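## Task

Scene 1: Lift the tray and set it down so it sits completely on the four grouped risers on the table. Neither the tray nor any crockery may drop freely by more than a few centimetres. At the end the risers must be in their original spots and every item carried on the tray must be in its original spot on the tray. Arm mounts, in metres, with facing measured in degrees counter-clockwise from +x: arm1 x=-0.66 y=-1.55 z=+1.07 facing +92; arm2 x=+0.89 y=-1.27 z=+0.96 facing +179; arm3 x=-1.67 y=-1.25 z=+0.99 facing +0; arm4 x=+0.19 y=-0.75 z=+0.96 facing -89. Finish by opening the grippers and pulling the arms away. A result that stays in place only because a robot is holding it does not count.

## Robot and tools

Setup. Four identical i2rt Big YAM arms, named arm1, arm2, arm3 and arm4, are fixed around a table in a physics simulation. Each has six revolute joints, a two-finger gripper, and a camera on the wrist (arm1_cam_wrist through arm4_cam_wrist). A fixed room camera, cam_high, watches the whole scene. With joints 1 and 6 at zero and the hand level and pointing ahead, the wrist camera sits above the hand looking toward the fingertips. The hand can reach roughly 1.0 m from the joint-1 axis. Random brief nudges may move loose objects.

Frame. Everything shares one scene frame: origin on the floor, +z upward. Mount positions and headings are listed in the tasks; a heading is degrees counter-clockwise from +x. The hand point is midway between the fingertips; its z axis runs along the fingers and the fingers close along its y axis. The arms do not wait for one another.

execute_actions. Argument actions is a list holding zero or one action. An action is an object keyed by arm name; each arm takes a joints object. All numbers in joints are absolute targets (not offsets), one named field per joint, and any subset may be given: joint1_rad (-2.879 to 2.879, base yaw, positive is counter-clockwise seen from above, zero points the arm along its mount heading), joint2_rad (0 to 3.141, shoulder, zero has the upper arm pointing back and about level, increasing raises it and then brings it forward), joint3_rad (0 to 3.019, elbow, zero folds the forearm back onto the upper arm, increasing opens it), joint4_rad (-1.692 to 1.57, hand pitch, positive tilts fingers up), joint5_rad (-1.57 to 1.57, hand yaw, positive toward the arm's right), joint6_rad (-2.094 to 2.094, hand roll, positive clockwise viewed from behind the hand), all in radians; gripper_m (0 to 0.093) is the fingertip gap in metres. Done tolerances are ±0.045, ±0.14, ±0.09, ±0.055, ±0.03, ±0.035 rad and ±0.003 m. Each finger pad pushes with up to about 50 to 62 N, lower on some grippers. Motions in one action begin together but may finish at different moments, and joints move at different speeds, so the hand can sweep a wide path. Joints or arms you omit may keep driving toward older targets. A bad key or out-of-range value rejects the whole call and nothing moves. Optional cameras picks which images come back: omitted, null or ["all"] gives all, [] gives none; an unknown name rejects the call. An empty actions list just reports state and images.

wait takes seconds (0 to 10); no new command is issued while the scene keeps running. zoom_image takes camera and region [x0, y0, x1, y1] in pixels from the top-left of that camera's latest full image, at most 504 by 504. finished_scene takes scene (1 or 2), ends that scene irreversibly and reports success; the next task appears in its result. Replying with no tool call ends all remaining scenes.

Reading results. joint_positions gives current joint values. The pictures line lists the cameras in image order. Joint torques are raw drive outputs per arm joint, with per-unit offset, scale and noise; they are nonzero in free air and unreliable as contact sensing. joint_status per joint: off_target means it stopped short and may still be pushing; contact_stop or time_out means it abandoned the target and holds where it stopped, except that after time_out a joint may keep a target (clamped to within 0.375, 0.375, 0.113, 0.225, 0.075, 0.3 rad of its position for joints 1 to 6) and continue pushing, and will move there if the obstruction clears; to relieve that, command its reported position. not_followed, with a line "joint command not followed" and often "cause:", means a self- and inter-arm collision check blocked that arm's joint targets (its gripper target still runs); blocked targets may be retried with later actions until replaced by passing ones. on_its_own lists what is happening without being commanded this call, where "held at" gives a held target, not the position. Targets very near the current position may not produce motion. A load-bearing joint that times out sags.

Heat. Sustained loads and pushing warm the motors. A MOTOR HOT line appears from 85 °C; at 100 °C an OVER-TEMPERATURE FAULT drops that whole arm, including its gripper, until it cools, and joints not at target show limit_stop_at_motor_heat; resend targets afterward. Heat partly carries into the next scene. If a result reports a stop, the remaining motion, wait and finished_scene calls in that reply are skipped.

Avoid. The arms do not stop on contact and can push very hard. A firm press between two arms fails the task and ends the run; a hard hit may too, and no state line reports arm-to-arm contact. The collision check can react too late and ignores fingers, gripper housings and wrist cameras. Never let the tray or crockery drop, slip or slam, never shove the risers, and never knock anything onto the floor or out of the work area, which fails the task. Set the tray down gently, release it, and move every arm away before ending the scene.

Each tool is called by a JSON object that holds its "api" and its "payload".

## Session

{"api": "execute_actions", "payload": {"actions": []}}

Scene clock: 0.00 s.
Joint torques (N m, as the arm reports them, + toward a larger angle): no reading
arm1.joint_positions: joint1_rad=-1.560 joint2_rad=+0.524 joint3_rad=+1.477 joint4_rad=-1.336 joint5_rad=-0.122 joint6_rad=+0.146 gripper_m=+0.094
arm1.joint_status: not commanded
arm1.hand: x=-0.4909 y=-1.5149 z=+1.6731 quat_wxyz=(-0.556, -0.005, -0.826, -0.098) (m; scene frame)
arm2.joint_positions: joint1_rad=+0.106 joint2_rad=+0.521 joint3_rad=+1.344 joint4_rad=-1.241 joint5_rad=+0.081 joint6_rad=-0.192 gripper_m=+0.095
arm2.joint_status: not commanded
arm2.hand: x=+0.6811 y=-1.2713 z=+1.5149 quat_wxyz=(-0.063, +0.833, +0.094, -0.542) (m; scene frame)
arm3.joint_positions: joint1_rad=+0.392 joint2_rad=+0.553 joint3_rad=+1.350 joint4_rad=-1.509 joint5_rad=-0.077 joint6_rad=+0.248 gripper_m=+0.094
arm3.joint_status: not commanded
arm3.hand: x=-1.4996 y=-1.1653 z=+1.4851 quat_wxyz=(-0.379, +0.082, -0.907, -0.165) (m; scene frame)
arm4.joint_positions: joint1_rad=+0.074 joint2_rad=+0.567 joint3_rad=+1.343 joint4_rad=-1.476 joint5_rad=+0.129 joint6_rad=-0.125 gripper_m=+0.095
arm4.joint_status: not commanded
arm4.hand: x=+0.1899 y=-0.9477 z=+1.4570 quat_wxyz=(-0.251, -0.586, -0.690, +0.343) (m; scene frame)
pictures: arm1_cam_wrist, arm2_cam_wrist, arm3_cam_wrist, arm4_cam_wrist, cam_high
Images, in order (width x height): arm1_cam_wrist 504x504, arm2_cam_wrist 504x504, arm3_cam_wrist 504x504, arm4_cam_wrist 504x504, cam_high 672x504.

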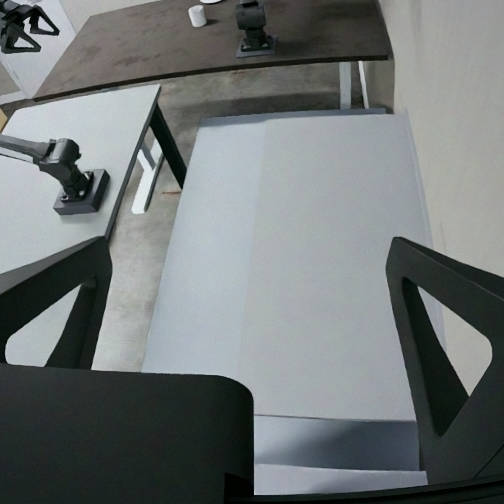

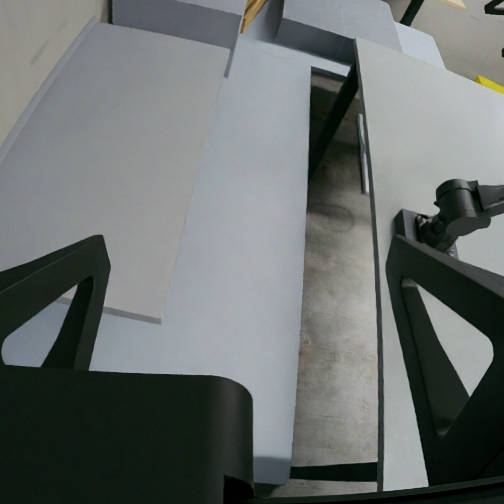

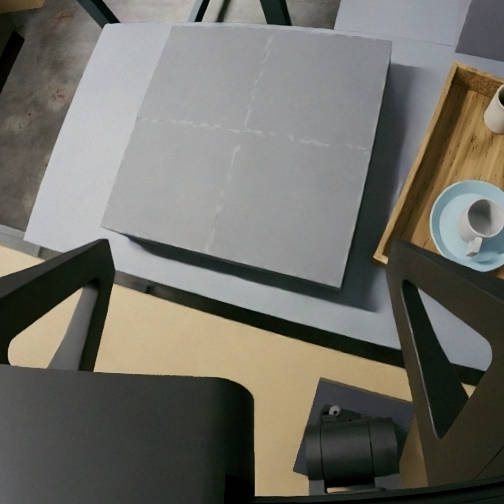

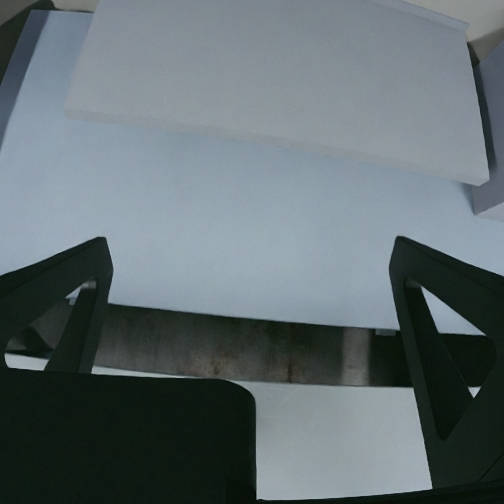

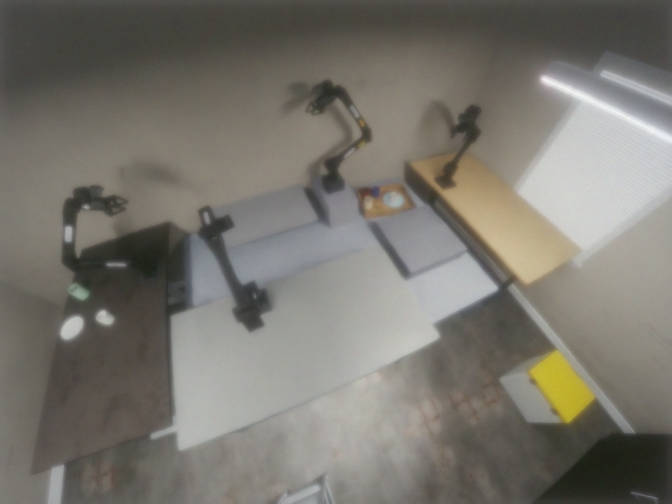

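{"api": "zoom_image", "payload": {"camera": "cam_high", "region": [290, 140, 520, 320]}}

{"api": "execute_actions", "payload": {"actions": [{"arm3":{"joints":{"joint1_rad":-0.1,"joint2_rad":1.0,"joint3_rad":1.35,"joint4_rad":-1.5,"joint5_rad":0,"joint6_rad":0}},"arm1":{"joints":{"joint1_rad":-1.56,"joint2_rad":1.0,"joint3_rad":1.0,"joint4_rad":0,"joint5_rad":0,"joint6_rad":0}},"arm2":{"joints":{"joint1_rad":0,"joint2_rad":0.5,"joint3_rad":0.5,"joint4_rad":0,"joint5_rad":0,"joint6_rad":0}},"arm4":{"joints":{"joint1_rad":0.0,"joint2_rad":0.3,"joint3_rad":1.3,"joint4_rad":0,"joint5_rad":0,"joint6_rad":0}}}], "cameras": ["arm3_cam_wrist","cam_high"]}}

Region (290, 140, 520, 320) of cam_high's 672x504 image, scaled by 2.191, with more detail than that image has; it fills the top 394 rows of this view, and the rest is white.

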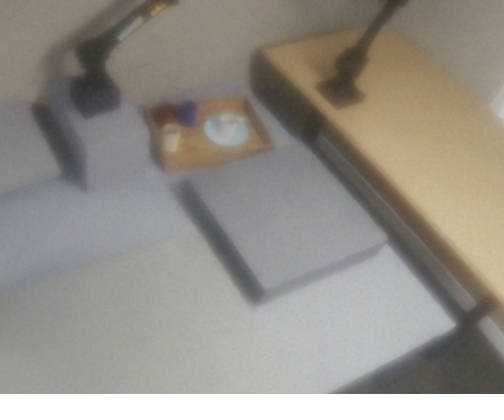

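Scene clock: 2.07 s.
Joint torques (N m, as the arm reports them, + toward a larger angle): arm1=[-1.21 -6.39 14.61  2.42  0.13 -0.08] | arm2=[-0.28 -0.2  11.37  2.19 -0.26  0.02] | arm3=[-1.15 -4.66 11.78  1.75  0.07  0.01] | arm4=[-1.33  6.53  7.78  1.57 -0.17  0.12]
arm1.joint_positions: joint1_rad=-1.560 joint2_rad=+1.007 joint3_rad=+0.973 joint4_rad=-0.026 joint5_rad=-0.002 joint6_rad=+0.012 gripper_m=+0.094
arm1.joint_status: all done
arm1.hand: x=-0.1606 y=-1.5231 z=+1.5363 quat_wxyz=(-0.689, +0.016, -0.725, -0.015) (m; scene frame)
arm2.joint_positions: joint1_rad=+0.006 joint2_rad=+0.504 joint3_rad=+0.488 joint4_rad=-0.018 joint5_rad=+0.004 joint6_rad=-0.007 gripper_m=+0.095
arm2.joint_status: all done
arm2.hand: x=+0.5418 y=-1.2615 z=+1.3148 quat_wxyz=(-0.009, +0.719, -0.004, -0.695) (m; scene frame)
arm3.joint_positions: joint1_rad=-0.099 joint2_rad=+1.003 joint3_rad=+1.337 joint4_rad=-1.509 joint5_rad=-0.001 joint6_rad=+0.008 gripper_m=+0.094
arm3.joint_status: all done
arm3.hand: x=-1.3398 y=-1.2814 z=+1.3681 quat_wxyz=(-0.191, -0.051, -0.980, +0.008) (m; scene frame)
arm4.joint_positions: joint1_rad=+0.012 joint2_rad=+0.295 joint3_rad=+1.282 joint4_rad=-0.016 joint5_rad=+0.004 joint6_rad=-0.010 gripper_m=+0.095
arm4.joint_status: all done
arm4.hand: x=+0.1934 y=-0.7776 z=+1.7830 quat_wxyz=(-0.683, -0.206, -0.213, +0.668) (m; scene frame)
pictures: arm3_cam_wrist, cam_high
Images, in order (width x height): arm3_cam_wrist 504x504, cam_high 672x504.

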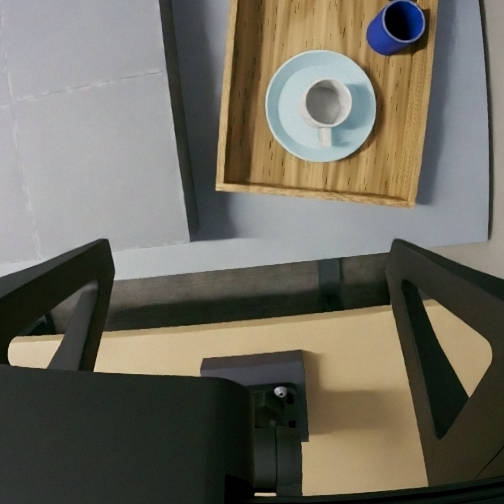

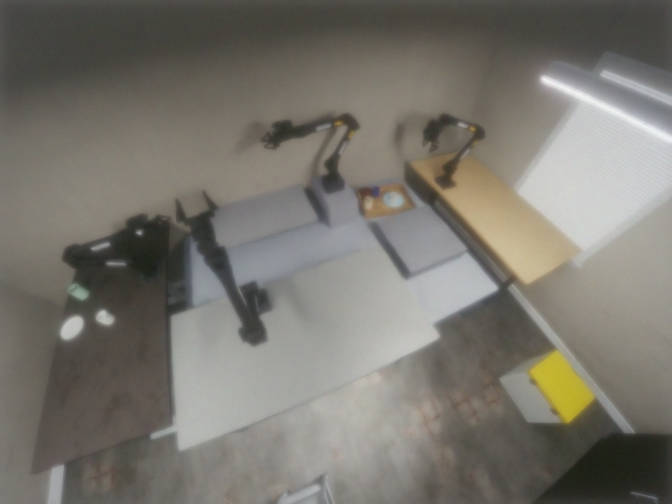

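{"api": "execute_actions", "payload": {"actions": [{"arm1":{"joints":{"joint2_rad":1.3,"joint3_rad":1.4,"joint4_rad":-1.1,"joint1_rad":1.3}},"arm3":{"joints":{"joint1_rad":0.7,"joint2_rad":1.2,"joint3_rad":1.5,"joint4_rad":-1.3}}}], "cameras": ["arm1_cam_wrist","arm3_cam_wrist","cam_high"]}}

Scene clock: 5.73 s.
Joint torques (N m, as the arm reports them, + toward a larger angle): arm1=[ -1.55 -10.11  16.61   0.14   0.03  -0.06] | arm2=[-0.34 -0.31 11.4   2.19 -0.26  0.03] | arm3=[ -0.96 -10.5   13.96   2.14   0.04   0.03] | arm4=[-1.49  6.74  7.75  1.59 -0.16  0.1 ]
arm1.joint_positions: joint1_rad=+1.305 joint2_rad=+1.308 joint3_rad=+1.344 joint4_rad=-1.084 joint5_rad=-0.001 joint6_rad=+0.010 gripper_m=+0.094
arm1.joint_status: all done
arm1.hand: x=-1.1431 y=-1.4314 z=+1.3816 quat_wxyz=(-0.023, +0.960, -0.119, -0.252) (m; scene frame)
arm2.joint_positions: joint1_rad=+0.006 joint2_rad=+0.504 joint3_rad=+0.488 joint4_rad=-0.018 joint5_rad=+0.004 joint6_rad=-0.007 gripper_m=+0.095
arm2.joint_status: not commanded
arm2.hand: x=+0.5418 y=-1.2615 z=+1.3148 quat_wxyz=(-0.009, +0.719, -0.004, -0.695) (m; scene frame)
arm3.joint_positions: joint1_rad=+0.701 joint2_rad=+1.213 joint3_rad=+1.465 joint4_rad=-1.313 joint5_rad=+0.000 joint6_rad=+0.006 gripper_m=+0.094
arm3.joint_status: all done
arm3.hand: x=-1.3313 y=-0.9633 z=+1.3733 quat_wxyz=(-0.232, +0.330, -0.911, -0.090) (m; scene frame)
arm4.joint_positions: joint1_rad=+0.012 joint2_rad=+0.295 joint3_rad=+1.282 joint4_rad=-0.016 joint5_rad=+0.004 joint6_rad=-0.010 gripper_m=+0.095
arm4.joint_status: not commanded
arm4.hand: x=+0.1934 y=-0.7776 z=+1.7830 quat_wxyz=(-0.683, -0.206, -0.213, +0.668) (m; scene frame)
pictures: arm1_cam_wrist, arm3_cam_wrist, cam_high
Images, in order (width x height): arm1_cam_wrist 504x504, arm3_cam_wrist 504x504, cam_high 672x504.

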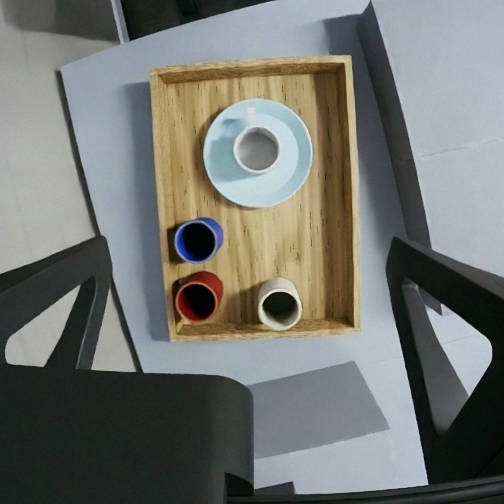

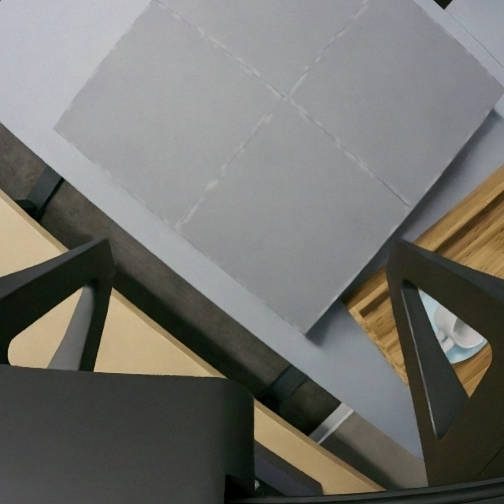

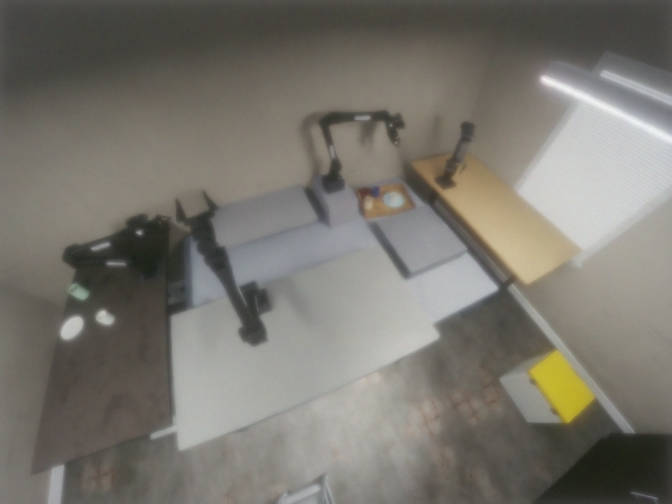

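{"api": "execute_actions", "payload": {"actions": [{"arm1":{"joints":{"joint1_rad":1.33,"joint2_rad":1.739,"joint3_rad":0.441,"joint4_rad":-0.273,"joint6_rad":1.52,"gripper_m":0.06}},"arm3":{"joints":{"joint2_rad":1.2,"joint3_rad":0.75,"joint4_rad":-1.1,"joint6_rad":-1.88,"gripper_m":0.06}}}], "cameras": ["arm1_cam_wrist"]}}

{"api": "execute_actions", "payload": {"actions": [{"arm3":{"joints":{"joint1_rad":-0.467,"joint2_rad":1.4,"joint3_rad":0.68,"joint4_rad":-0.85}}}], "cameras": ["arm3_cam_wrist","cam_high"]}}

Scene clock: 10.37 s.
Joint torques (N m, as the arm reports them, + toward a larger angle): arm1=[-0.79 -9.34  2.64  0.35  0.13  0.11] | arm2=[-0.28 -0.31 11.38  2.16 -0.27  0.02] | arm3=[-0.98 -5.9   9.18  0.92 -0.07  0.01] | arm4=[-1.61  6.64  7.83  1.6  -0.18  0.1 ]
arm1.joint_positions: joint1_rad=+1.325 joint2_rad=+1.760 joint3_rad=+0.440 joint4_rad=-0.289 joint5_rad=-0.001 joint6_rad=+1.508 gripper_m=+0.060
arm1.joint_status: all done
arm1.hand: x=-0.8982 y=-1.4992 z=+0.9439 quat_wxyz=(-0.011, +0.651, -0.758, +0.023) (m; scene frame)
arm2.joint_positions: joint1_rad=+0.006 joint2_rad=+0.504 joint3_rad=+0.488 joint4_rad=-0.018 joint5_rad=+0.004 joint6_rad=-0.007 gripper_m=+0.095
arm2.joint_status: not commanded
arm2.hand: x=+0.5418 y=-1.2615 z=+1.3148 quat_wxyz=(-0.009, +0.719, -0.004, -0.695) (m; scene frame)
arm3.joint_positions: joint1_rad=+0.701 joint2_rad=+1.194 joint3_rad=+0.748 joint4_rad=-1.112 joint5_rad=+0.000 joint6_rad=-1.872 gripper_m=+0.060
arm3.joint_status: all done
arm3.hand: x=-1.4481 y=-1.0599 z=+1.0816 quat_wxyz=(-0.004, +0.960, -0.279, -0.001) (m; scene frame)
arm4.joint_positions: joint1_rad=+0.012 joint2_rad=+0.295 joint3_rad=+1.282 joint4_rad=-0.016 joint5_rad=+0.004 joint6_rad=-0.009 gripper_m=+0.095
arm4.joint_status: not commanded
arm4.hand: x=+0.1934 y=-0.7776 z=+1.7830 quat_wxyz=(-0.683, -0.206, -0.213, +0.667) (m; scene frame)
pictures: arm1_cam_wrist
Images, in order (width x height): arm1_cam_wrist 504x504.

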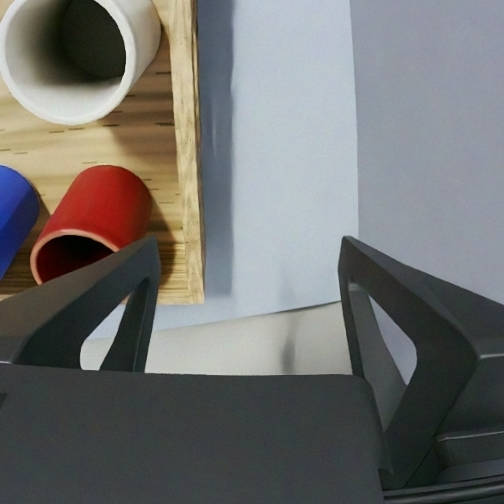

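Scene clock: 11.93 s.
Joint torques (N m, as the arm reports them, + toward a larger angle): arm1=[-0.74 -9.04  2.68  0.36  0.15  0.12] | arm2=[-0.21 -0.1  11.35  2.18 -0.26  0.02] | arm3=[-1.31 -8.99  7.29  0.67 -0.1   0.03] | arm4=[-1.39  6.63  7.69  1.6  -0.17  0.12]
arm1.joint_positions: joint1_rad=+1.325 joint2_rad=+1.760 joint3_rad=+0.440 joint4_rad=-0.289 joint5_rad=-0.001 joint6_rad=+1.508 gripper_m=+0.060
arm1.joint_status: not commanded
arm1.hand: x=-0.8982 y=-1.4992 z=+0.9439 quat_wxyz=(-0.011, +0.651, -0.758, +0.023) (m; scene frame)
arm2.joint_positions: joint1_rad=+0.006 joint2_rad=+0.504 joint3_rad=+0.488 joint4_rad=-0.018 joint5_rad=+0.004 joint6_rad=-0.007 gripper_m=+0.095
arm2.joint_status: not commanded
arm2.hand: x=+0.5418 y=-1.2615 z=+1.3148 quat_wxyz=(-0.009, +0.719, -0.004, -0.695) (m; scene frame)
arm3.joint_positions: joint1_rad=-0.466 joint2_rad=+1.403 joint3_rad=+0.682 joint4_rad=-0.859 joint5_rad=+0.000 joint6_rad=-1.873 gripper_m=+0.060
arm3.joint_status: all done
arm3.hand: x=-1.3953 y=-1.3884 z=+1.0015 quat_wxyz=(+0.005, +0.648, -0.762, -0.007) (m; scene frame)
arm4.joint_positions: joint1_rad=+0.012 joint2_rad=+0.295 joint3_rad=+1.282 joint4_rad=-0.016 joint5_rad=+0.004 joint6_rad=-0.009 gripper_m=+0.095
arm4.joint_status: not commanded
arm4.hand: x=+0.1934 y=-0.7776 z=+1.7830 quat_wxyz=(-0.683, -0.206, -0.213, +0.667) (m; scene frame)
pictures: arm3_cam_wrist, cam_high
Images, in order (width x height): arm3_cam_wrist 504x504, cam_high 672x504.

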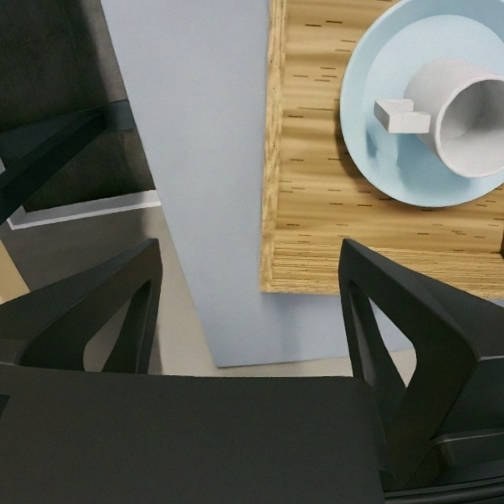

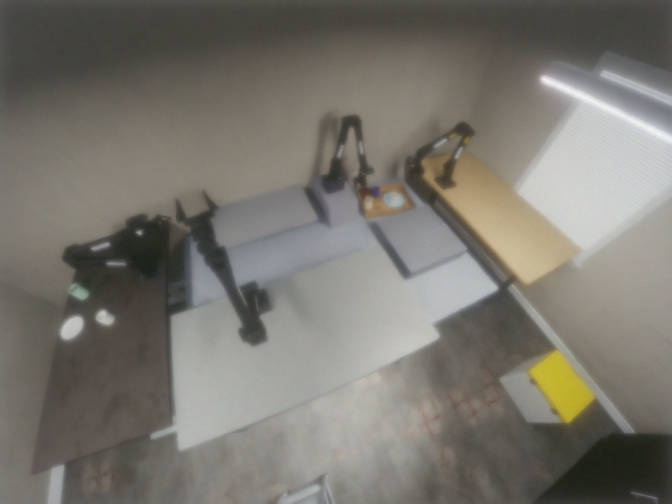

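{"api": "execute_actions", "payload": {"actions": [{"arm1":{"joints":{"joint1_rad":1.372,"joint2_rad":1.99,"joint3_rad":0.53,"joint4_rad":-0.085,"joint6_rad":1.555,"gripper_m":0.05}},"arm3":{"joints":{"joint1_rad":-0.451,"joint2_rad":1.735,"joint3_rad":0.639,"joint4_rad":-0.465,"joint6_rad":-1.86,"gripper_m":0.05}}}], "cameras": ["arm1_cam_wrist","arm3_cam_wrist"]}}

Scene clock: 13.70 s.
Joint torques (N m, as the arm reports them, + toward a larger angle): arm1=[-0.92 -8.91  1.31  0.47  0.12  0.13] | arm2=[-0.15 -0.14 11.36  2.17 -0.26  0.01] | arm3=[ -0.27 -10.15   4.33   0.95  -0.1    0.18] | arm4=[-1.58  6.44  7.82  1.51 -0.18  0.13]
arm1.joint_positions: joint1_rad=+1.368 joint2_rad=+1.980 joint3_rad=+0.530 joint4_rad=-0.101 joint5_rad=-0.001 joint6_rad=+1.543 gripper_m=+0.050
arm1.joint_status: all done
arm1.hand: x=-0.9401 y=-1.5031 z=+0.8956 quat_wxyz=(+0.007, +0.654, -0.756, +0.000) (m; scene frame)
arm2.joint_positions: joint1_rad=+0.006 joint2_rad=+0.504 joint3_rad=+0.488 joint4_rad=-0.018 joint5_rad=+0.004 joint6_rad=-0.007 gripper_m=+0.095
arm2.joint_status: not commanded
arm2.hand: x=+0.5418 y=-1.2615 z=+1.3148 quat_wxyz=(-0.009, +0.719, -0.004, -0.695) (m; scene frame)
arm3.joint_positions: joint1_rad=-0.461 joint2_rad=+1.729 joint3_rad=+0.640 joint4_rad=-0.478 joint5_rad=+0.000 joint6_rad=-1.867 gripper_m=+0.050
arm3.joint_status: all done
arm3.hand: x=-1.3813 y=-1.3939 z=+0.8934 quat_wxyz=(+0.003, +0.648, -0.762, -0.001) (m; scene frame)
arm4.joint_positions: joint1_rad=+0.012 joint2_rad=+0.295 joint3_rad=+1.282 joint4_rad=-0.016 joint5_rad=+0.004 joint6_rad=-0.009 gripper_m=+0.095
arm4.joint_status: not commanded
arm4.hand: x=+0.1934 y=-0.7776 z=+1.7830 quat_wxyz=(-0.683, -0.206, -0.213, +0.667) (m; scene frame)
pictures: arm1_cam_wrist, arm3_cam_wrist
Images, in order (width x height): arm1_cam_wrist 504x504, arm3_cam_wrist 504x504.

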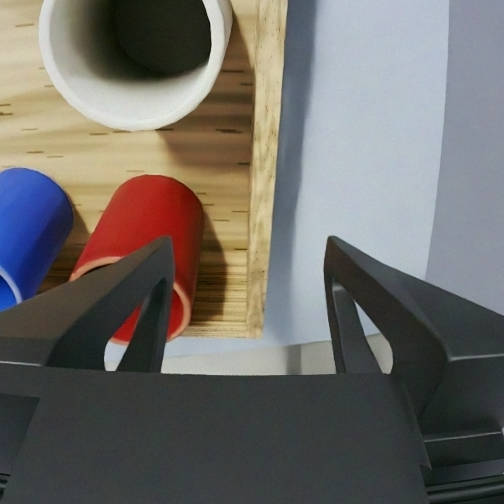

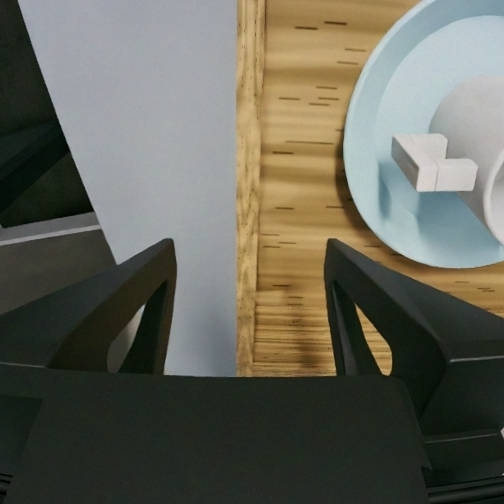

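{"api": "execute_actions", "payload": {"actions": [{"arm1":{"joints":{"joint2_rad":2.208,"joint3_rad":0.578,"joint4_rad":0.07}},"arm3":{"joints":{"joint1_rad":-0.548,"joint2_rad":1.921,"joint3_rad":0.667,"joint4_rad":-0.307,"joint6_rad":-1.955}}}], "cameras": ["arm1_cam_wrist","arm3_cam_wrist"]}}

Scene clock: 15.00 s.
Joint torques (N m, as the arm reports them, + toward a larger angle): arm1=[-0.74 -9.13 -0.4   0.39  0.17  0.15] | arm2=[-0.11 -0.24 11.37  2.2  -0.27  0.02] | arm3=[ -0.76 -11.95   3.56   0.98  -0.08   0.04] | arm4=[-1.47  6.77  7.78  1.66 -0.17  0.13]
arm1.joint_positions: joint1_rad=+1.368 joint2_rad=+2.199 joint3_rad=+0.578 joint4_rad=+0.054 joint5_rad=-0.001 joint6_rad=+1.544 gripper_m=+0.050
arm1.joint_status: all done
arm1.hand: x=-0.9342 y=-1.5047 z=+0.8392 quat_wxyz=(+0.001, +0.654, -0.756, +0.007) (m; scene frame)
arm2.joint_positions: joint1_rad=+0.006 joint2_rad=+0.504 joint3_rad=+0.488 joint4_rad=-0.018 joint5_rad=+0.004 joint6_rad=-0.007 gripper_m=+0.095
arm2.joint_status: not commanded
arm2.hand: x=+0.5418 y=-1.2615 z=+1.3148 quat_wxyz=(-0.009, +0.719, -0.004, -0.695) (m; scene frame)
arm3.joint_positions: joint1_rad=-0.551 joint2_rad=+1.916 joint3_rad=+0.657 joint4_rad=-0.320 joint5_rad=+0.000 joint6_rad=-1.947 gripper_m=+0.050
arm3.joint_status: all done
arm3.hand: x=-1.3939 y=-1.4212 z=+0.8386 quat_wxyz=(+0.005, +0.644, -0.765, -0.007) (m; scene frame)
arm4.joint_positions: joint1_rad=+0.012 joint2_rad=+0.295 joint3_rad=+1.282 joint4_rad=-0.016 joint5_rad=+0.004 joint6_rad=-0.009 gripper_m=+0.095
arm4.joint_status: not commanded
arm4.hand: x=+0.1934 y=-0.7776 z=+1.7830 quat_wxyz=(-0.683, -0.206, -0.213, +0.667) (m; scene frame)
pictures: arm1_cam_wrist, arm3_cam_wrist
Images, in order (width x height): arm1_cam_wrist 504x504, arm3_cam_wrist 504x504.

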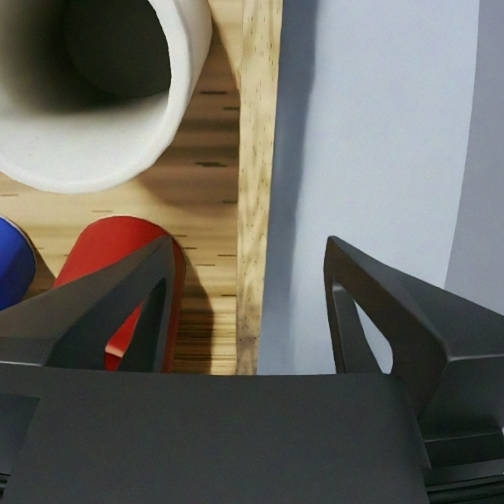

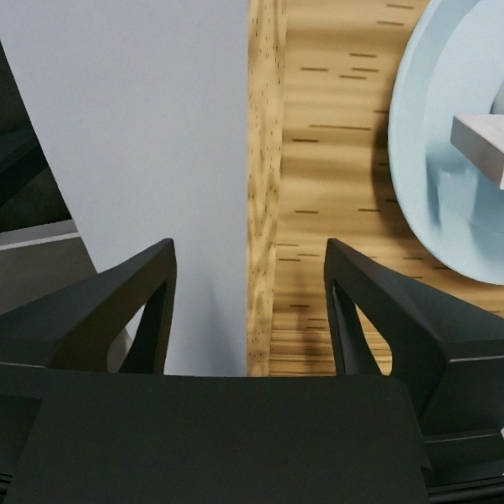

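{"api": "execute_actions", "payload": {"actions": [{"arm1":{"joints":{"joint2_rad":2.32,"joint3_rad":0.615,"joint4_rad":0.148}},"arm3":{"joints":{"joint2_rad":2.025,"joint3_rad":0.68,"joint4_rad":-0.208}}}], "cameras": ["arm1_cam_wrist","arm3_cam_wrist"]}}

Scene clock: 16.13 s.
Joint torques (N m, as the arm reports them, + toward a larger angle): arm1=[-0.37 -9.52 -1.17  0.4   0.13  0.12] | arm2=[-0.37 -0.27 11.4   2.2  -0.26  0.02] | arm3=[ -0.91 -11.28   2.53   0.92  -0.09   0.02] | arm4=[-1.49  6.61  7.84  1.54 -0.19  0.15]
arm1.joint_positions: joint1_rad=+1.368 joint2_rad=+2.306 joint3_rad=+0.617 joint4_rad=+0.134 joint5_rad=-0.001 joint6_rad=+1.544 gripper_m=+0.050
arm1.joint_status: all done
arm1.hand: x=-0.9385 y=-1.5042 z=+0.8103 quat_wxyz=(+0.006, +0.654, -0.756, +0.002) (m; scene frame)
arm2.joint_positions: joint1_rad=+0.006 joint2_rad=+0.504 joint3_rad=+0.488 joint4_rad=-0.018 joint5_rad=+0.004 joint6_rad=-0.007 gripper_m=+0.095
arm2.joint_status: not commanded
arm2.hand: x=+0.5418 y=-1.2615 z=+1.3148 quat_wxyz=(-0.009, +0.719, -0.004, -0.695) (m; scene frame)
arm3.joint_positions: joint1_rad=-0.551 joint2_rad=+2.012 joint3_rad=+0.672 joint4_rad=-0.222 joint5_rad=+0.000 joint6_rad=-1.948 gripper_m=+0.050
arm3.joint_status: all done
arm3.hand: x=-1.3894 y=-1.4241 z=+0.8102 quat_wxyz=(+0.002, +0.644, -0.765, +0.001) (m; scene frame)
arm4.joint_positions: joint1_rad=+0.012 joint2_rad=+0.295 joint3_rad=+1.282 joint4_rad=-0.016 joint5_rad=+0.004 joint6_rad=-0.009 gripper_m=+0.095
arm4.joint_status: not commanded
arm4.hand: x=+0.1934 y=-0.7776 z=+1.7830 quat_wxyz=(-0.683, -0.206, -0.213, +0.667) (m; scene frame)
pictures: arm1_cam_wrist, arm3_cam_wrist
Images, in order (width x height): arm1_cam_wrist 504x504, arm3_cam_wrist 504x504.

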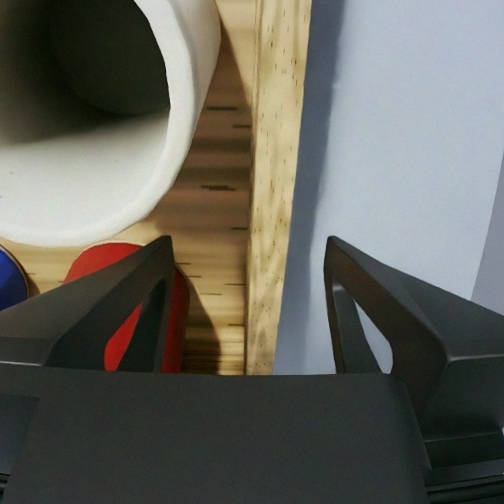

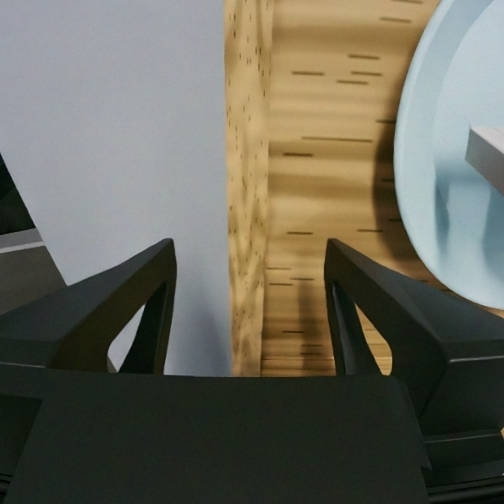

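{"api": "execute_actions", "payload": {"actions": [{"arm1":{"joints":{"joint1_rad":1.41,"joint6_rad":1.59,"joint2_rad":2.435,"joint3_rad":0.655,"joint4_rad":0.21,"gripper_m":0.04}},"arm3":{"joints":{"joint2_rad":2.135,"joint3_rad":0.70,"joint4_rad":-0.125,"gripper_m":0.04}}}], "cameras": ["arm1_cam_wrist","arm3_cam_wrist"]}}

Scene clock: 18.27 s.
Joint torques (N m, as the arm reports them, + toward a larger angle): arm1=[-0.05 -2.92  1.05  1.53 -0.61  0.22] | arm2=[-0.19 -0.28 11.39  2.17 -0.26  0.03] | arm3=[ -0.81 -12.39   1.39   0.99  -0.12   0.02] | arm4=[-1.89  6.8   7.81  1.65 -0.15  0.11]
arm1.joint_positions: joint1_rad=+1.395 joint2_rad=+2.326 joint3_rad=+0.634 joint4_rad=+0.169 joint5_rad=+0.015 joint6_rad=+1.570 gripper_m=+0.040
arm1.joint_status: all done
arm1.hand: x=-0.9498 y=-1.5076 z=+0.8044 quat_wxyz=(+0.010, +0.654, -0.756, -0.015) (m; scene frame)
arm2.joint_positions: joint1_rad=+0.006 joint2_rad=+0.504 joint3_rad=+0.488 joint4_rad=-0.018 joint5_rad=+0.004 joint6_rad=-0.007 gripper_m=+0.095
arm2.joint_status: not commanded
arm2.hand: x=+0.5418 y=-1.2615 z=+1.3148 quat_wxyz=(-0.009, +0.719, -0.004, -0.695) (m; scene frame)
arm3.joint_positions: joint1_rad=-0.551 joint2_rad=+2.123 joint3_rad=+0.695 joint4_rad=-0.138 joint5_rad=+0.001 joint6_rad=-1.948 gripper_m=+0.040
arm3.joint_status: all done
arm3.hand: x=-1.3906 y=-1.4236 z=+0.7771 quat_wxyz=(+0.003, +0.644, -0.765, -0.001) (m; scene frame)
arm4.joint_positions: joint1_rad=+0.012 joint2_rad=+0.295 joint3_rad=+1.282 joint4_rad=-0.016 joint5_rad=+0.004 joint6_rad=-0.009 gripper_m=+0.095
arm4.joint_status: not commanded
arm4.hand: x=+0.1934 y=-0.7776 z=+1.7830 quat_wxyz=(-0.683, -0.206, -0.213, +0.667) (m; scene frame)
pictures: arm1_cam_wrist, arm3_cam_wrist
Images, in order (width x height): arm1_cam_wrist 504x504, arm3_cam_wrist 504x504.

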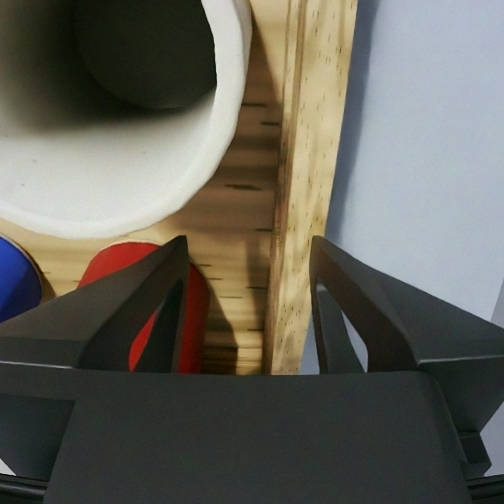

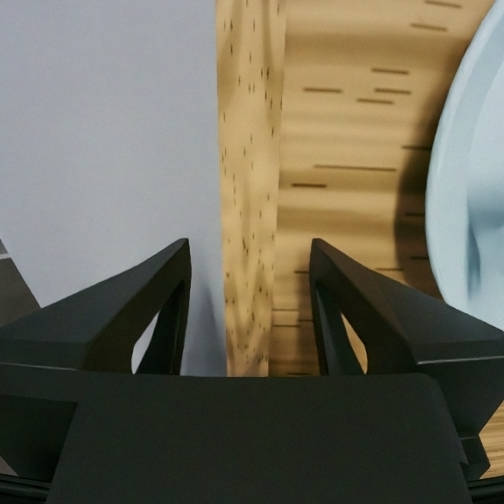

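{"api": "execute_actions", "payload": {"actions": [{"arm1":{"joints":{"joint2_rad":2.27,"joint3_rad":0.585,"joint4_rad":0.11,"gripper_m":0.05}}}], "cameras": []}}

{"api": "execute_actions", "payload": {"actions": [{"arm1":{"joints":{"joint2_rad":2.36,"joint3_rad":0.615,"joint4_rad":0.15}}}], "cameras": ["arm1_cam_wrist"]}}

Scene clock: 19.33 s.
Joint torques (N m, as the arm reports them, + toward a larger angle): arm1=[ -0.12 -11.54  -1.16  -0.52  -0.03   0.17] | arm2=[-0.08 -0.21 11.42  2.15 -0.27  0.02] | arm3=[ -0.94 -12.18   1.41   0.94  -0.12   0.03] | arm4=[-1.56  6.75  7.81  1.63 -0.15  0.1 ]
arm1.joint_positions: joint1_rad=+1.402 joint2_rad=+2.290 joint3_rad=+0.583 joint4_rad=+0.121 joint5_rad=+0.002 joint6_rad=+1.578 gripper_m=+0.050
arm1.joint_status: all done
arm1.hand: x=-0.9220 y=-1.5158 z=+0.8163 quat_wxyz=(-0.005, +0.654, -0.756, +0.012) (m; scene frame)
arm2.joint_positions: joint1_rad=+0.006 joint2_rad=+0.504 joint3_rad=+0.488 joint4_rad=-0.018 joint5_rad=+0.004 joint6_rad=-0.007 gripper_m=+0.095
arm2.joint_status: not commanded
arm2.hand: x=+0.5418 y=-1.2615 z=+1.3148 quat_wxyz=(-0.009, +0.719, -0.004, -0.695) (m; scene frame)
arm3.joint_positions: joint1_rad=-0.551 joint2_rad=+2.123 joint3_rad=+0.695 joint4_rad=-0.138 joint5_rad=+0.001 joint6_rad=-1.948 gripper_m=+0.040
arm3.joint_status: not commanded
arm3.hand: x=-1.3906 y=-1.4236 z=+0.7771 quat_wxyz=(+0.003, +0.644, -0.765, -0.001) (m; scene frame)
arm4.joint_positions: joint1_rad=+0.012 joint2_rad=+0.295 joint3_rad=+1.282 joint4_rad=-0.016 joint5_rad=+0.004 joint6_rad=-0.009 gripper_m=+0.095
arm4.joint_status: not commanded
arm4.hand: x=+0.1934 y=-0.7776 z=+1.7830 quat_wxyz=(-0.683, -0.206, -0.213, +0.667) (m; scene frame)
pictures: none
No camera images: the call's "cameras" was empty. Leave "cameras" out to get every camera's image.

Scene clock: 20.13 s.
Joint torques (N m, as the arm reports them, + toward a larger angle): arm1=[-0.38 -9.04 -1.51  0.19 -0.01  0.12] | arm2=[-0.08 -0.19 11.41  2.19 -0.26  0.03] | arm3=[ -0.78 -12.34   1.41   0.95  -0.13   0.03] | arm4=[-1.55  6.71  7.82  1.57 -0.18  0.12]
arm1.joint_positions: joint1_rad=+1.402 joint2_rad=+2.341 joint3_rad=+0.617 joint4_rad=+0.139 joint5_rad=+0.002 joint6_rad=+1.579 gripper_m=+0.050
arm1.joint_status: all done
arm1.hand: x=-0.9273 y=-1.5152 z=+0.8015 quat_wxyz=(-0.005, +0.654, -0.756, +0.012) (m; scene frame)
arm2.joint_positions: joint1_rad=+0.006 joint2_rad=+0.504 joint3_rad=+0.488 joint4_rad=-0.018 joint5_rad=+0.004 joint6_rad=-0.007 gripper_m=+0.095
arm2.joint_status: not commanded
arm2.hand: x=+0.5418 y=-1.2615 z=+1.3148 quat_wxyz=(-0.009, +0.719, -0.004, -0.695) (m; scene frame)
arm3.joint_positions: joint1_rad=-0.551 joint2_rad=+2.123 joint3_rad=+0.695 joint4_rad=-0.138 joint5_rad=+0.001 joint6_rad=-1.948 gripper_m=+0.040
arm3.joint_status: not commanded
arm3.hand: x=-1.3906 y=-1.4236 z=+0.7771 quat_wxyz=(+0.003, +0.644, -0.765, -0.001) (m; scene frame)
arm4.joint_positions: joint1_rad=+0.012 joint2_rad=+0.295 joint3_rad=+1.282 joint4_rad=-0.016 joint5_rad=+0.004 joint6_rad=-0.009 gripper_m=+0.095
arm4.joint_status: not commanded
arm4.hand: x=+0.1934 y=-0.7776 z=+1.7830 quat_wxyz=(-0.683, -0.206, -0.213, +0.667) (m; scene frame)
pictures: arm1_cam_wrist
Images, in order (width x height): arm1_cam_wrist 504x504.

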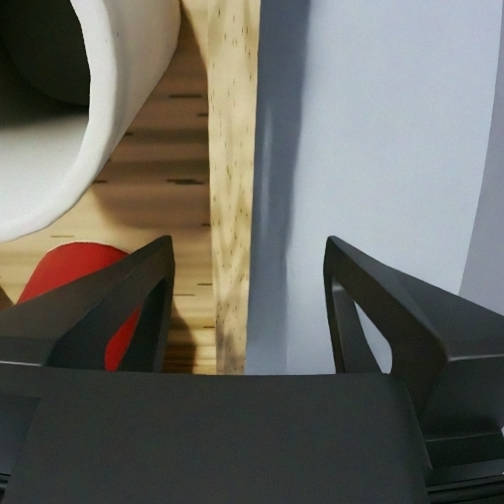

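{"api": "execute_actions", "payload": {"actions": [{"arm1":{"joints":{"joint2_rad":2.45,"joint3_rad":0.652,"joint4_rad":0.222}}}], "cameras": ["arm1_cam_wrist"]}}

Scene clock: 20.97 s.
Joint torques (N m, as the arm reports them, + toward a larger angle): arm1=[-0.63 -9.36 -1.84  0.49  0.08  0.13] | arm2=[-0.41 -0.35 11.41  2.2  -0.26  0.01] | arm3=[ -0.85 -12.31   1.43   0.95  -0.12   0.02] | arm4=[-1.72  6.86  7.8   1.56 -0.16  0.11]
arm1.joint_positions: joint1_rad=+1.403 joint2_rad=+2.434 joint3_rad=+0.654 joint4_rad=+0.207 joint5_rad=+0.001 joint6_rad=+1.579 gripper_m=+0.050
arm1.joint_status: all done
arm1.hand: x=-0.9284 y=-1.5160 z=+0.7755 quat_wxyz=(-0.001, +0.655, -0.756, +0.008) (m; scene frame)
arm2.joint_positions: joint1_rad=+0.006 joint2_rad=+0.504 joint3_rad=+0.488 joint4_rad=-0.018 joint5_rad=+0.004 joint6_rad=-0.007 gripper_m=+0.095
arm2.joint_status: not commanded
arm2.hand: x=+0.5418 y=-1.2615 z=+1.3148 quat_wxyz=(-0.009, +0.719, -0.004, -0.695) (m; scene frame)
arm3.joint_positions: joint1_rad=-0.551 joint2_rad=+2.123 joint3_rad=+0.695 joint4_rad=-0.138 joint5_rad=+0.001 joint6_rad=-1.948 gripper_m=+0.040
arm3.joint_status: not commanded
arm3.hand: x=-1.3906 y=-1.4236 z=+0.7771 quat_wxyz=(+0.003, +0.644, -0.765, -0.001) (m; scene frame)
arm4.joint_positions: joint1_rad=+0.012 joint2_rad=+0.295 joint3_rad=+1.282 joint4_rad=-0.016 joint5_rad=+0.004 joint6_rad=-0.009 gripper_m=+0.095
arm4.joint_status: not commanded
arm4.hand: x=+0.1934 y=-0.7776 z=+1.7830 quat_wxyz=(-0.683, -0.206, -0.213, +0.667) (m; scene frame)
pictures: arm1_cam_wrist
Images, in order (width x height): arm1_cam_wrist 504x504.

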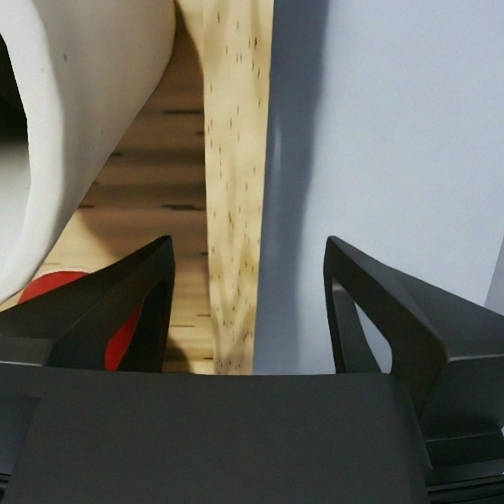

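{"api": "execute_actions", "payload": {"actions": [{"arm1":{"joints":{"gripper_m":0.0,"joint3_rad":0.662}},"arm3":{"joints":{"gripper_m":0.0}}}], "cameras": ["arm1_cam_wrist","arm3_cam_wrist"]}}

Scene clock: 21.63 s.
Joint torques (N m, as the arm reports them, + toward a larger angle): arm1=[-0.28 -9.73 -1.67  0.25  0.09 -0.05] | arm2=[-0.31 -0.16 11.4   2.22 -0.26  0.02] | arm3=[ -0.8  -12.18   1.45   0.87  -0.11   0.  ] | arm4=[-1.76  6.73  7.79  1.58 -0.18  0.14]
arm1.joint_positions: joint1_rad=+1.403 joint2_rad=+2.434 joint3_rad=+0.659 joint4_rad=+0.213 joint5_rad=+0.001 joint6_rad=+1.599 gripper_m=+0.011
arm1.joint_status: gripper_m off_target (ended at +0.011, target +0.000); the others done
arm1.hand: x=-0.9333 y=-1.5154 z=+0.7750 quat_wxyz=(+0.003, +0.647, -0.762, +0.004) (m; scene frame)
arm2.joint_positions: joint1_rad=+0.006 joint2_rad=+0.504 joint3_rad=+0.488 joint4_rad=-0.018 joint5_rad=+0.004 joint6_rad=-0.007 gripper_m=+0.095
arm2.joint_status: not commanded
arm2.hand: x=+0.5418 y=-1.2615 z=+1.3148 quat_wxyz=(-0.009, +0.719, -0.004, -0.695) (m; scene frame)
arm3.joint_positions: joint1_rad=-0.551 joint2_rad=+2.123 joint3_rad=+0.695 joint4_rad=-0.135 joint5_rad=+0.001 joint6_rad=-1.946 gripper_m=+0.011
arm3.joint_status: gripper_m off_target (ended at +0.011, target +0.000)
arm3.hand: x=-1.3903 y=-1.4239 z=+0.7771 quat_wxyz=(+0.003, +0.643, -0.766, +0.000) (m; scene frame)
arm4.joint_positions: joint1_rad=+0.012 joint2_rad=+0.295 joint3_rad=+1.282 joint4_rad=-0.016 joint5_rad=+0.004 joint6_rad=-0.009 gripper_m=+0.095
arm4.joint_status: not commanded
arm4.hand: x=+0.1934 y=-0.7776 z=+1.7830 quat_wxyz=(-0.683, -0.206, -0.213, +0.667) (m; scene frame)
pictures: arm1_cam_wrist, arm3_cam_wrist
Images, in order (width x height): arm1_cam_wrist 504x504, arm3_cam_wrist 504x504.

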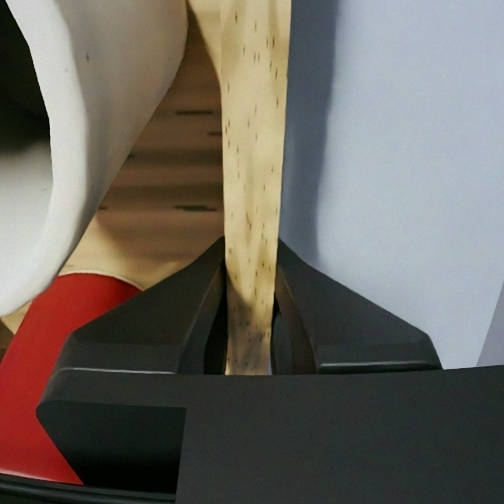

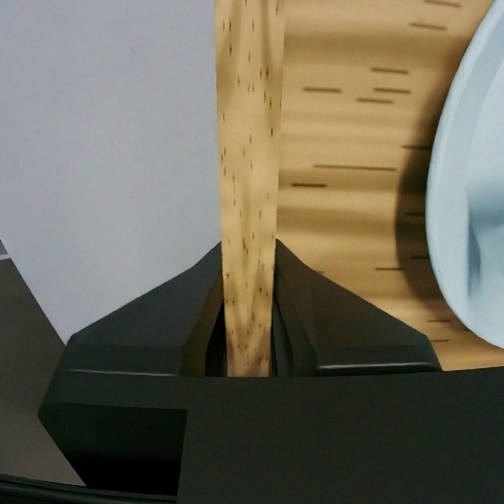

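{"api": "execute_actions", "payload": {"actions": [{"arm1":{"joints":{"joint2_rad":2.29,"joint3_rad":0.61,"joint4_rad":0.115}},"arm3":{"joints":{"joint2_rad":2.0,"joint3_rad":0.675,"joint4_rad":-0.24}}}], "cameras": ["arm1_cam_wrist"]}}

Scene clock: 22.87 s.
Joint torques (N m, as the arm reports them, + toward a larger angle): arm1=[ -0.82 -15.39  -4.65  -1.41   0.12  -0.13] | arm2=[-0.45 -0.33 11.37  2.19 -0.26  0.01] | arm3=[ -0.76 -17.58   1.48  -1.3   -0.21  -0.07] | arm4=[-1.9   6.32  7.79  1.6  -0.17  0.12]
arm1.joint_positions: joint1_rad=+1.403 joint2_rad=+2.359 joint3_rad=+0.644 joint4_rad=+0.144 joint5_rad=-0.001 joint6_rad=+1.602 gripper_m=+0.011
arm1.joint_status: all done
arm1.hand: x=-0.9383 y=-1.5147 z=+0.7953 quat_wxyz=(+0.001, +0.646, -0.764, +0.008) (m; scene frame)
arm2.joint_positions: joint1_rad=+0.006 joint2_rad=+0.504 joint3_rad=+0.488 joint4_rad=-0.018 joint5_rad=+0.004 joint6_rad=-0.007 gripper_m=+0.095
arm2.joint_status: not commanded
arm2.hand: x=+0.5418 y=-1.2615 z=+1.3148 quat_wxyz=(-0.009, +0.719, -0.004, -0.695) (m; scene frame)
arm3.joint_positions: joint1_rad=-0.551 joint2_rad=+2.053 joint3_rad=+0.676 joint4_rad=-0.208 joint5_rad=+0.002 joint6_rad=-1.941 gripper_m=+0.011
arm3.joint_status: all done
arm3.hand: x=-1.3958 y=-1.4207 z=+0.7978 quat_wxyz=(+0.007, +0.641, -0.767, -0.010) (m; scene frame)
arm4.joint_positions: joint1_rad=+0.012 joint2_rad=+0.295 joint3_rad=+1.282 joint4_rad=-0.016 joint5_rad=+0.004 joint6_rad=-0.009 gripper_m=+0.095
arm4.joint_status: not commanded
arm4.hand: x=+0.1934 y=-0.7776 z=+1.7830 quat_wxyz=(-0.683, -0.206, -0.213, +0.667) (m; scene frame)
pictures: arm1_cam_wrist
Images, in order (width x height): arm1_cam_wrist 504x504.

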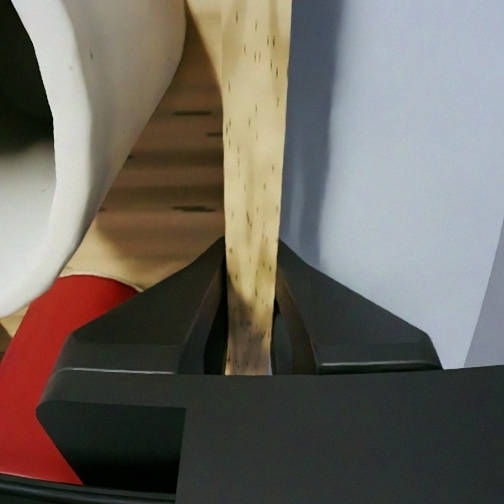

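{"api": "execute_actions", "payload": {"actions": [{"arm1":{"joints":{"joint2_rad":2.10,"joint3_rad":0.56,"joint4_rad":0.015}},"arm3":{"joints":{"joint2_rad":1.83,"joint3_rad":0.675,"joint4_rad":-0.36}}}], "cameras": []}}

{"api": "execute_actions", "payload": {"actions": [{"arm1":{"joints":{"joint2_rad":1.90,"joint3_rad":0.525,"joint4_rad":-0.14}},"arm3":{"joints":{"joint2_rad":1.67,"joint3_rad":0.68,"joint4_rad":-0.52}}}], "cameras": ["arm1_cam_wrist","cam_high"]}}

Scene clock: 23.90 s.
Joint torques (N m, as the arm reports them, + toward a larger angle): arm1=[ -0.28 -14.11  -0.14  -0.72   0.32  -0.08] | arm2=[-0.26 -0.33 11.37  2.19 -0.26  0.02] | arm3=[ -0.75 -16.39   4.35  -0.51  -0.23  -0.02] | arm4=[-1.74  6.35  7.8   1.55 -0.18  0.12]
arm1.joint_positions: joint1_rad=+1.403 joint2_rad=+2.163 joint3_rad=+0.559 joint4_rad=+0.032 joint5_rad=-0.004 joint6_rad=+1.602 gripper_m=+0.011
arm1.joint_status: all done
arm1.hand: x=-0.9318 y=-1.5156 z=+0.8489 quat_wxyz=(+0.001, +0.646, -0.764, +0.010) (m; scene frame)
arm2.joint_positions: joint1_rad=+0.006 joint2_rad=+0.504 joint3_rad=+0.488 joint4_rad=-0.018 joint5_rad=+0.004 joint6_rad=-0.007 gripper_m=+0.095
arm2.joint_status: not commanded
arm2.hand: x=+0.5418 y=-1.2615 z=+1.3148 quat_wxyz=(-0.009, +0.719, -0.004, -0.695) (m; scene frame)
arm3.joint_positions: joint1_rad=-0.551 joint2_rad=+1.881 joint3_rad=+0.660 joint4_rad=-0.343 joint5_rad=+0.002 joint6_rad=-1.943 gripper_m=+0.011
arm3.joint_status: all done
arm3.hand: x=-1.3894 y=-1.4243 z=+0.8496 quat_wxyz=(+0.004, +0.642, -0.767, +0.000) (m; scene frame)
arm4.joint_positions: joint1_rad=+0.012 joint2_rad=+0.295 joint3_rad=+1.282 joint4_rad=-0.016 joint5_rad=+0.004 joint6_rad=-0.009 gripper_m=+0.095
arm4.joint_status: not commanded
arm4.hand: x=+0.1934 y=-0.7776 z=+1.7830 quat_wxyz=(-0.683, -0.206, -0.213, +0.667) (m; scene frame)
pictures: none
No camera images: the call's "cameras" was empty. Leave "cameras" out to get every camera's image.

Scene clock: 24.87 s.
Joint torques (N m, as the arm reports them, + toward a larger angle): arm1=[ -0.5  -13.52   2.16  -0.8    0.3   -0.09] | arm2=[-0.21 -0.29 11.4   2.18 -0.26  0.02] | arm3=[ -0.79 -14.66   6.5   -0.46  -0.21  -0.03] | arm4=[-1.92  6.5   7.81  1.6  -0.18  0.12]
arm1.joint_positions: joint1_rad=+1.403 joint2_rad=+1.962 joint3_rad=+0.516 joint4_rad=-0.123 joint5_rad=-0.004 joint6_rad=+1.602 gripper_m=+0.011
arm1.joint_status: all done
arm1.hand: x=-0.9326 y=-1.5148 z=+0.8997 quat_wxyz=(+0.002, +0.646, -0.764, +0.008) (m; scene frame)
arm2.joint_positions: joint1_rad=+0.006 joint2_rad=+0.504 joint3_rad=+0.488 joint4_rad=-0.018 joint5_rad=+0.004 joint6_rad=-0.007 gripper_m=+0.095
arm2.joint_status: not commanded
arm2.hand: x=+0.5418 y=-1.2615 z=+1.3148 quat_wxyz=(-0.009, +0.719, -0.004, -0.695) (m; scene frame)
arm3.joint_positions: joint1_rad=-0.551 joint2_rad=+1.718 joint3_rad=+0.657 joint4_rad=-0.503 joint5_rad=+0.003 joint6_rad=-1.944 gripper_m=+0.011
arm3.joint_status: all done
arm3.hand: x=-1.3903 y=-1.4236 z=+0.8999 quat_wxyz=(+0.004, +0.642, -0.766, +0.001) (m; scene frame)
arm4.joint_positions: joint1_rad=+0.012 joint2_rad=+0.295 joint3_rad=+1.282 joint4_rad=-0.016 joint5_rad=+0.004 joint6_rad=-0.009 gripper_m=+0.095
arm4.joint_status: not commanded
arm4.hand: x=+0.1934 y=-0.7776 z=+1.7830 quat_wxyz=(-0.683, -0.206, -0.213, +0.667) (m; scene frame)
pictures: arm1_cam_wrist, cam_high
Images, in order (width x height): arm1_cam_wrist 504x504, cam_high 672x504.

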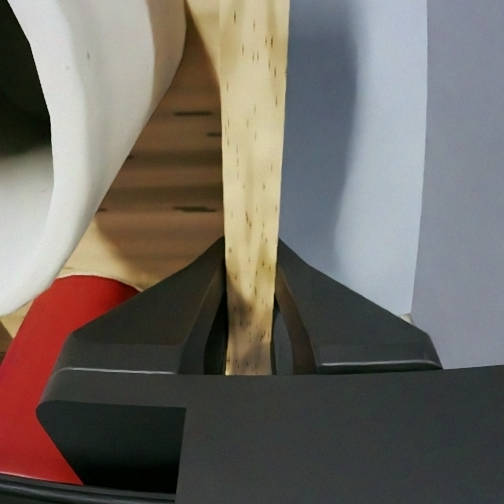

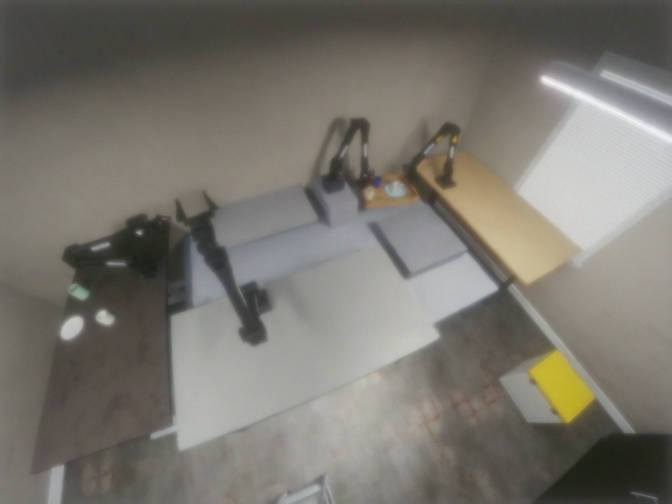

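{"api": "execute_actions", "payload": {"actions": [{"arm1":{"joints":{"joint2_rad":1.70,"joint3_rad":0.515,"joint4_rad":-0.33}},"arm3":{"joints":{"joint2_rad":1.527,"joint3_rad":0.71,"joint4_rad":-0.695}}}], "cameras": []}}

{"api": "execute_actions", "payload": {"actions": [{"arm1":{"joints":{"joint1_rad":1.165,"joint2_rad":1.74,"joint3_rad":0.575,"joint4_rad":-0.35,"joint6_rad":1.34}},"arm3":{"joints":{"joint1_rad":-0.385,"joint2_rad":1.47,"joint3_rad":0.62,"joint4_rad":-0.665,"joint6_rad":-1.795}}}], "cameras": ["arm1_cam_wrist"]}}

Scene clock: 26.47 s.
Joint torques (N m, as the arm reports them, + toward a larger angle): arm1=[ -0.21 -12.73   3.84  -0.87   0.2   -0.04] | arm2=[-0.34 -0.21 11.37  2.15 -0.26  0.02] | arm3=[ -0.85 -13.15  10.02  -1.17  -0.2   -0.05] | arm4=[-1.39  6.81  7.85  1.58 -0.18  0.11]
arm1.joint_positions: joint1_rad=+1.403 joint2_rad=+1.760 joint3_rad=+0.507 joint4_rad=-0.307 joint5_rad=-0.002 joint6_rad=+1.602 gripper_m=+0.011
arm1.joint_status: all done
arm1.hand: x=-0.9380 y=-1.5133 z=+0.9508 quat_wxyz=(+0.005, +0.646, -0.764, +0.004) (m; scene frame)
arm2.joint_positions: joint1_rad=+0.006 joint2_rad=+0.504 joint3_rad=+0.488 joint4_rad=-0.018 joint5_rad=+0.004 joint6_rad=-0.007 gripper_m=+0.095
arm2.joint_status: not commanded
arm2.hand: x=+0.5418 y=-1.2615 z=+1.3148 quat_wxyz=(-0.009, +0.719, -0.004, -0.695) (m; scene frame)
arm3.joint_positions: joint1_rad=-0.551 joint2_rad=+1.565 joint3_rad=+0.662 joint4_rad=-0.665 joint5_rad=+0.002 joint6_rad=-1.942 gripper_m=+0.011
arm3.joint_status: all done
arm3.hand: x=-1.3966 y=-1.4194 z=+0.9480 quat_wxyz=(+0.004, +0.642, -0.767, -0.001) (m; scene frame)
arm4.joint_positions: joint1_rad=+0.012 joint2_rad=+0.295 joint3_rad=+1.282 joint4_rad=-0.016 joint5_rad=+0.004 joint6_rad=-0.009 gripper_m=+0.095
arm4.joint_status: not commanded
arm4.hand: x=+0.1934 y=-0.7776 z=+1.7830 quat_wxyz=(-0.683, -0.206, -0.213, +0.667) (m; scene frame)
pictures: none
No camera images: the call's "cameras" was empty. Leave "cameras" out to get every camera's image.

Scene clock: 27.50 s.
Joint torques (N m, as the arm reports them, + toward a larger angle): arm1=[ -0.62 -11.39   6.42  -0.78   0.31   0.01] | arm2=[-0.28 -0.28 11.42  2.22 -0.27  0.02] | arm3=[ -1.33 -12.86   7.82  -0.28  -0.19   0.02] | arm4=[-1.81  6.54  7.8   1.57 -0.17  0.14]
arm1.joint_positions: joint1_rad=+1.160 joint2_rad=+1.771 joint3_rad=+0.543 joint4_rad=-0.328 joint5_rad=-0.004 joint6_rad=+1.343 gripper_m=+0.011
arm1.joint_status: all done
arm1.hand: x=-0.9337 y=-1.4424 z=+0.9516 quat_wxyz=(+0.006, +0.652, -0.759, +0.002) (m; scene frame)
arm2.joint_positions: joint1_rad=+0.006 joint2_rad=+0.504 joint3_rad=+0.488 joint4_rad=-0.018 joint5_rad=+0.004 joint6_rad=-0.007 gripper_m=+0.095
arm2.joint_status: not commanded
arm2.hand: x=+0.5418 y=-1.2615 z=+1.3148 quat_wxyz=(-0.009, +0.719, -0.004, -0.695) (m; scene frame)
arm3.joint_positions: joint1_rad=-0.378 joint2_rad=+1.518 joint3_rad=+0.596 joint4_rad=-0.650 joint5_rad=+0.002 joint6_rad=-1.787 gripper_m=+0.011
arm3.joint_status: all done
arm3.hand: x=-1.3943 y=-1.3601 z=+0.9462 quat_wxyz=(+0.005, +0.649, -0.761, -0.003) (m; scene frame)
arm4.joint_positions: joint1_rad=+0.012 joint2_rad=+0.295 joint3_rad=+1.282 joint4_rad=-0.016 joint5_rad=+0.004 joint6_rad=-0.009 gripper_m=+0.095
arm4.joint_status: not commanded
arm4.hand: x=+0.1934 y=-0.7776 z=+1.7830 quat_wxyz=(-0.683, -0.206, -0.213, +0.667) (m; scene frame)
pictures: arm1_cam_wrist
Images, in order (width x height): arm1_cam_wrist 504x504.

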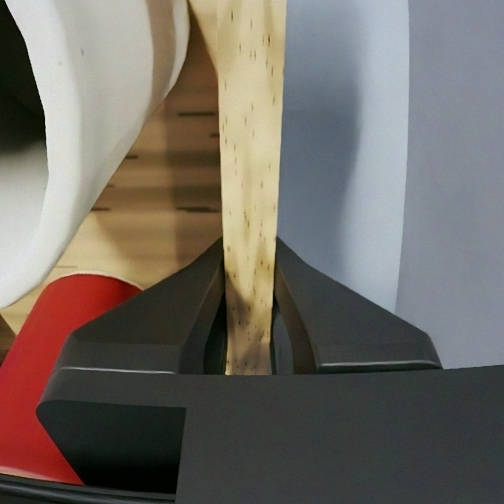

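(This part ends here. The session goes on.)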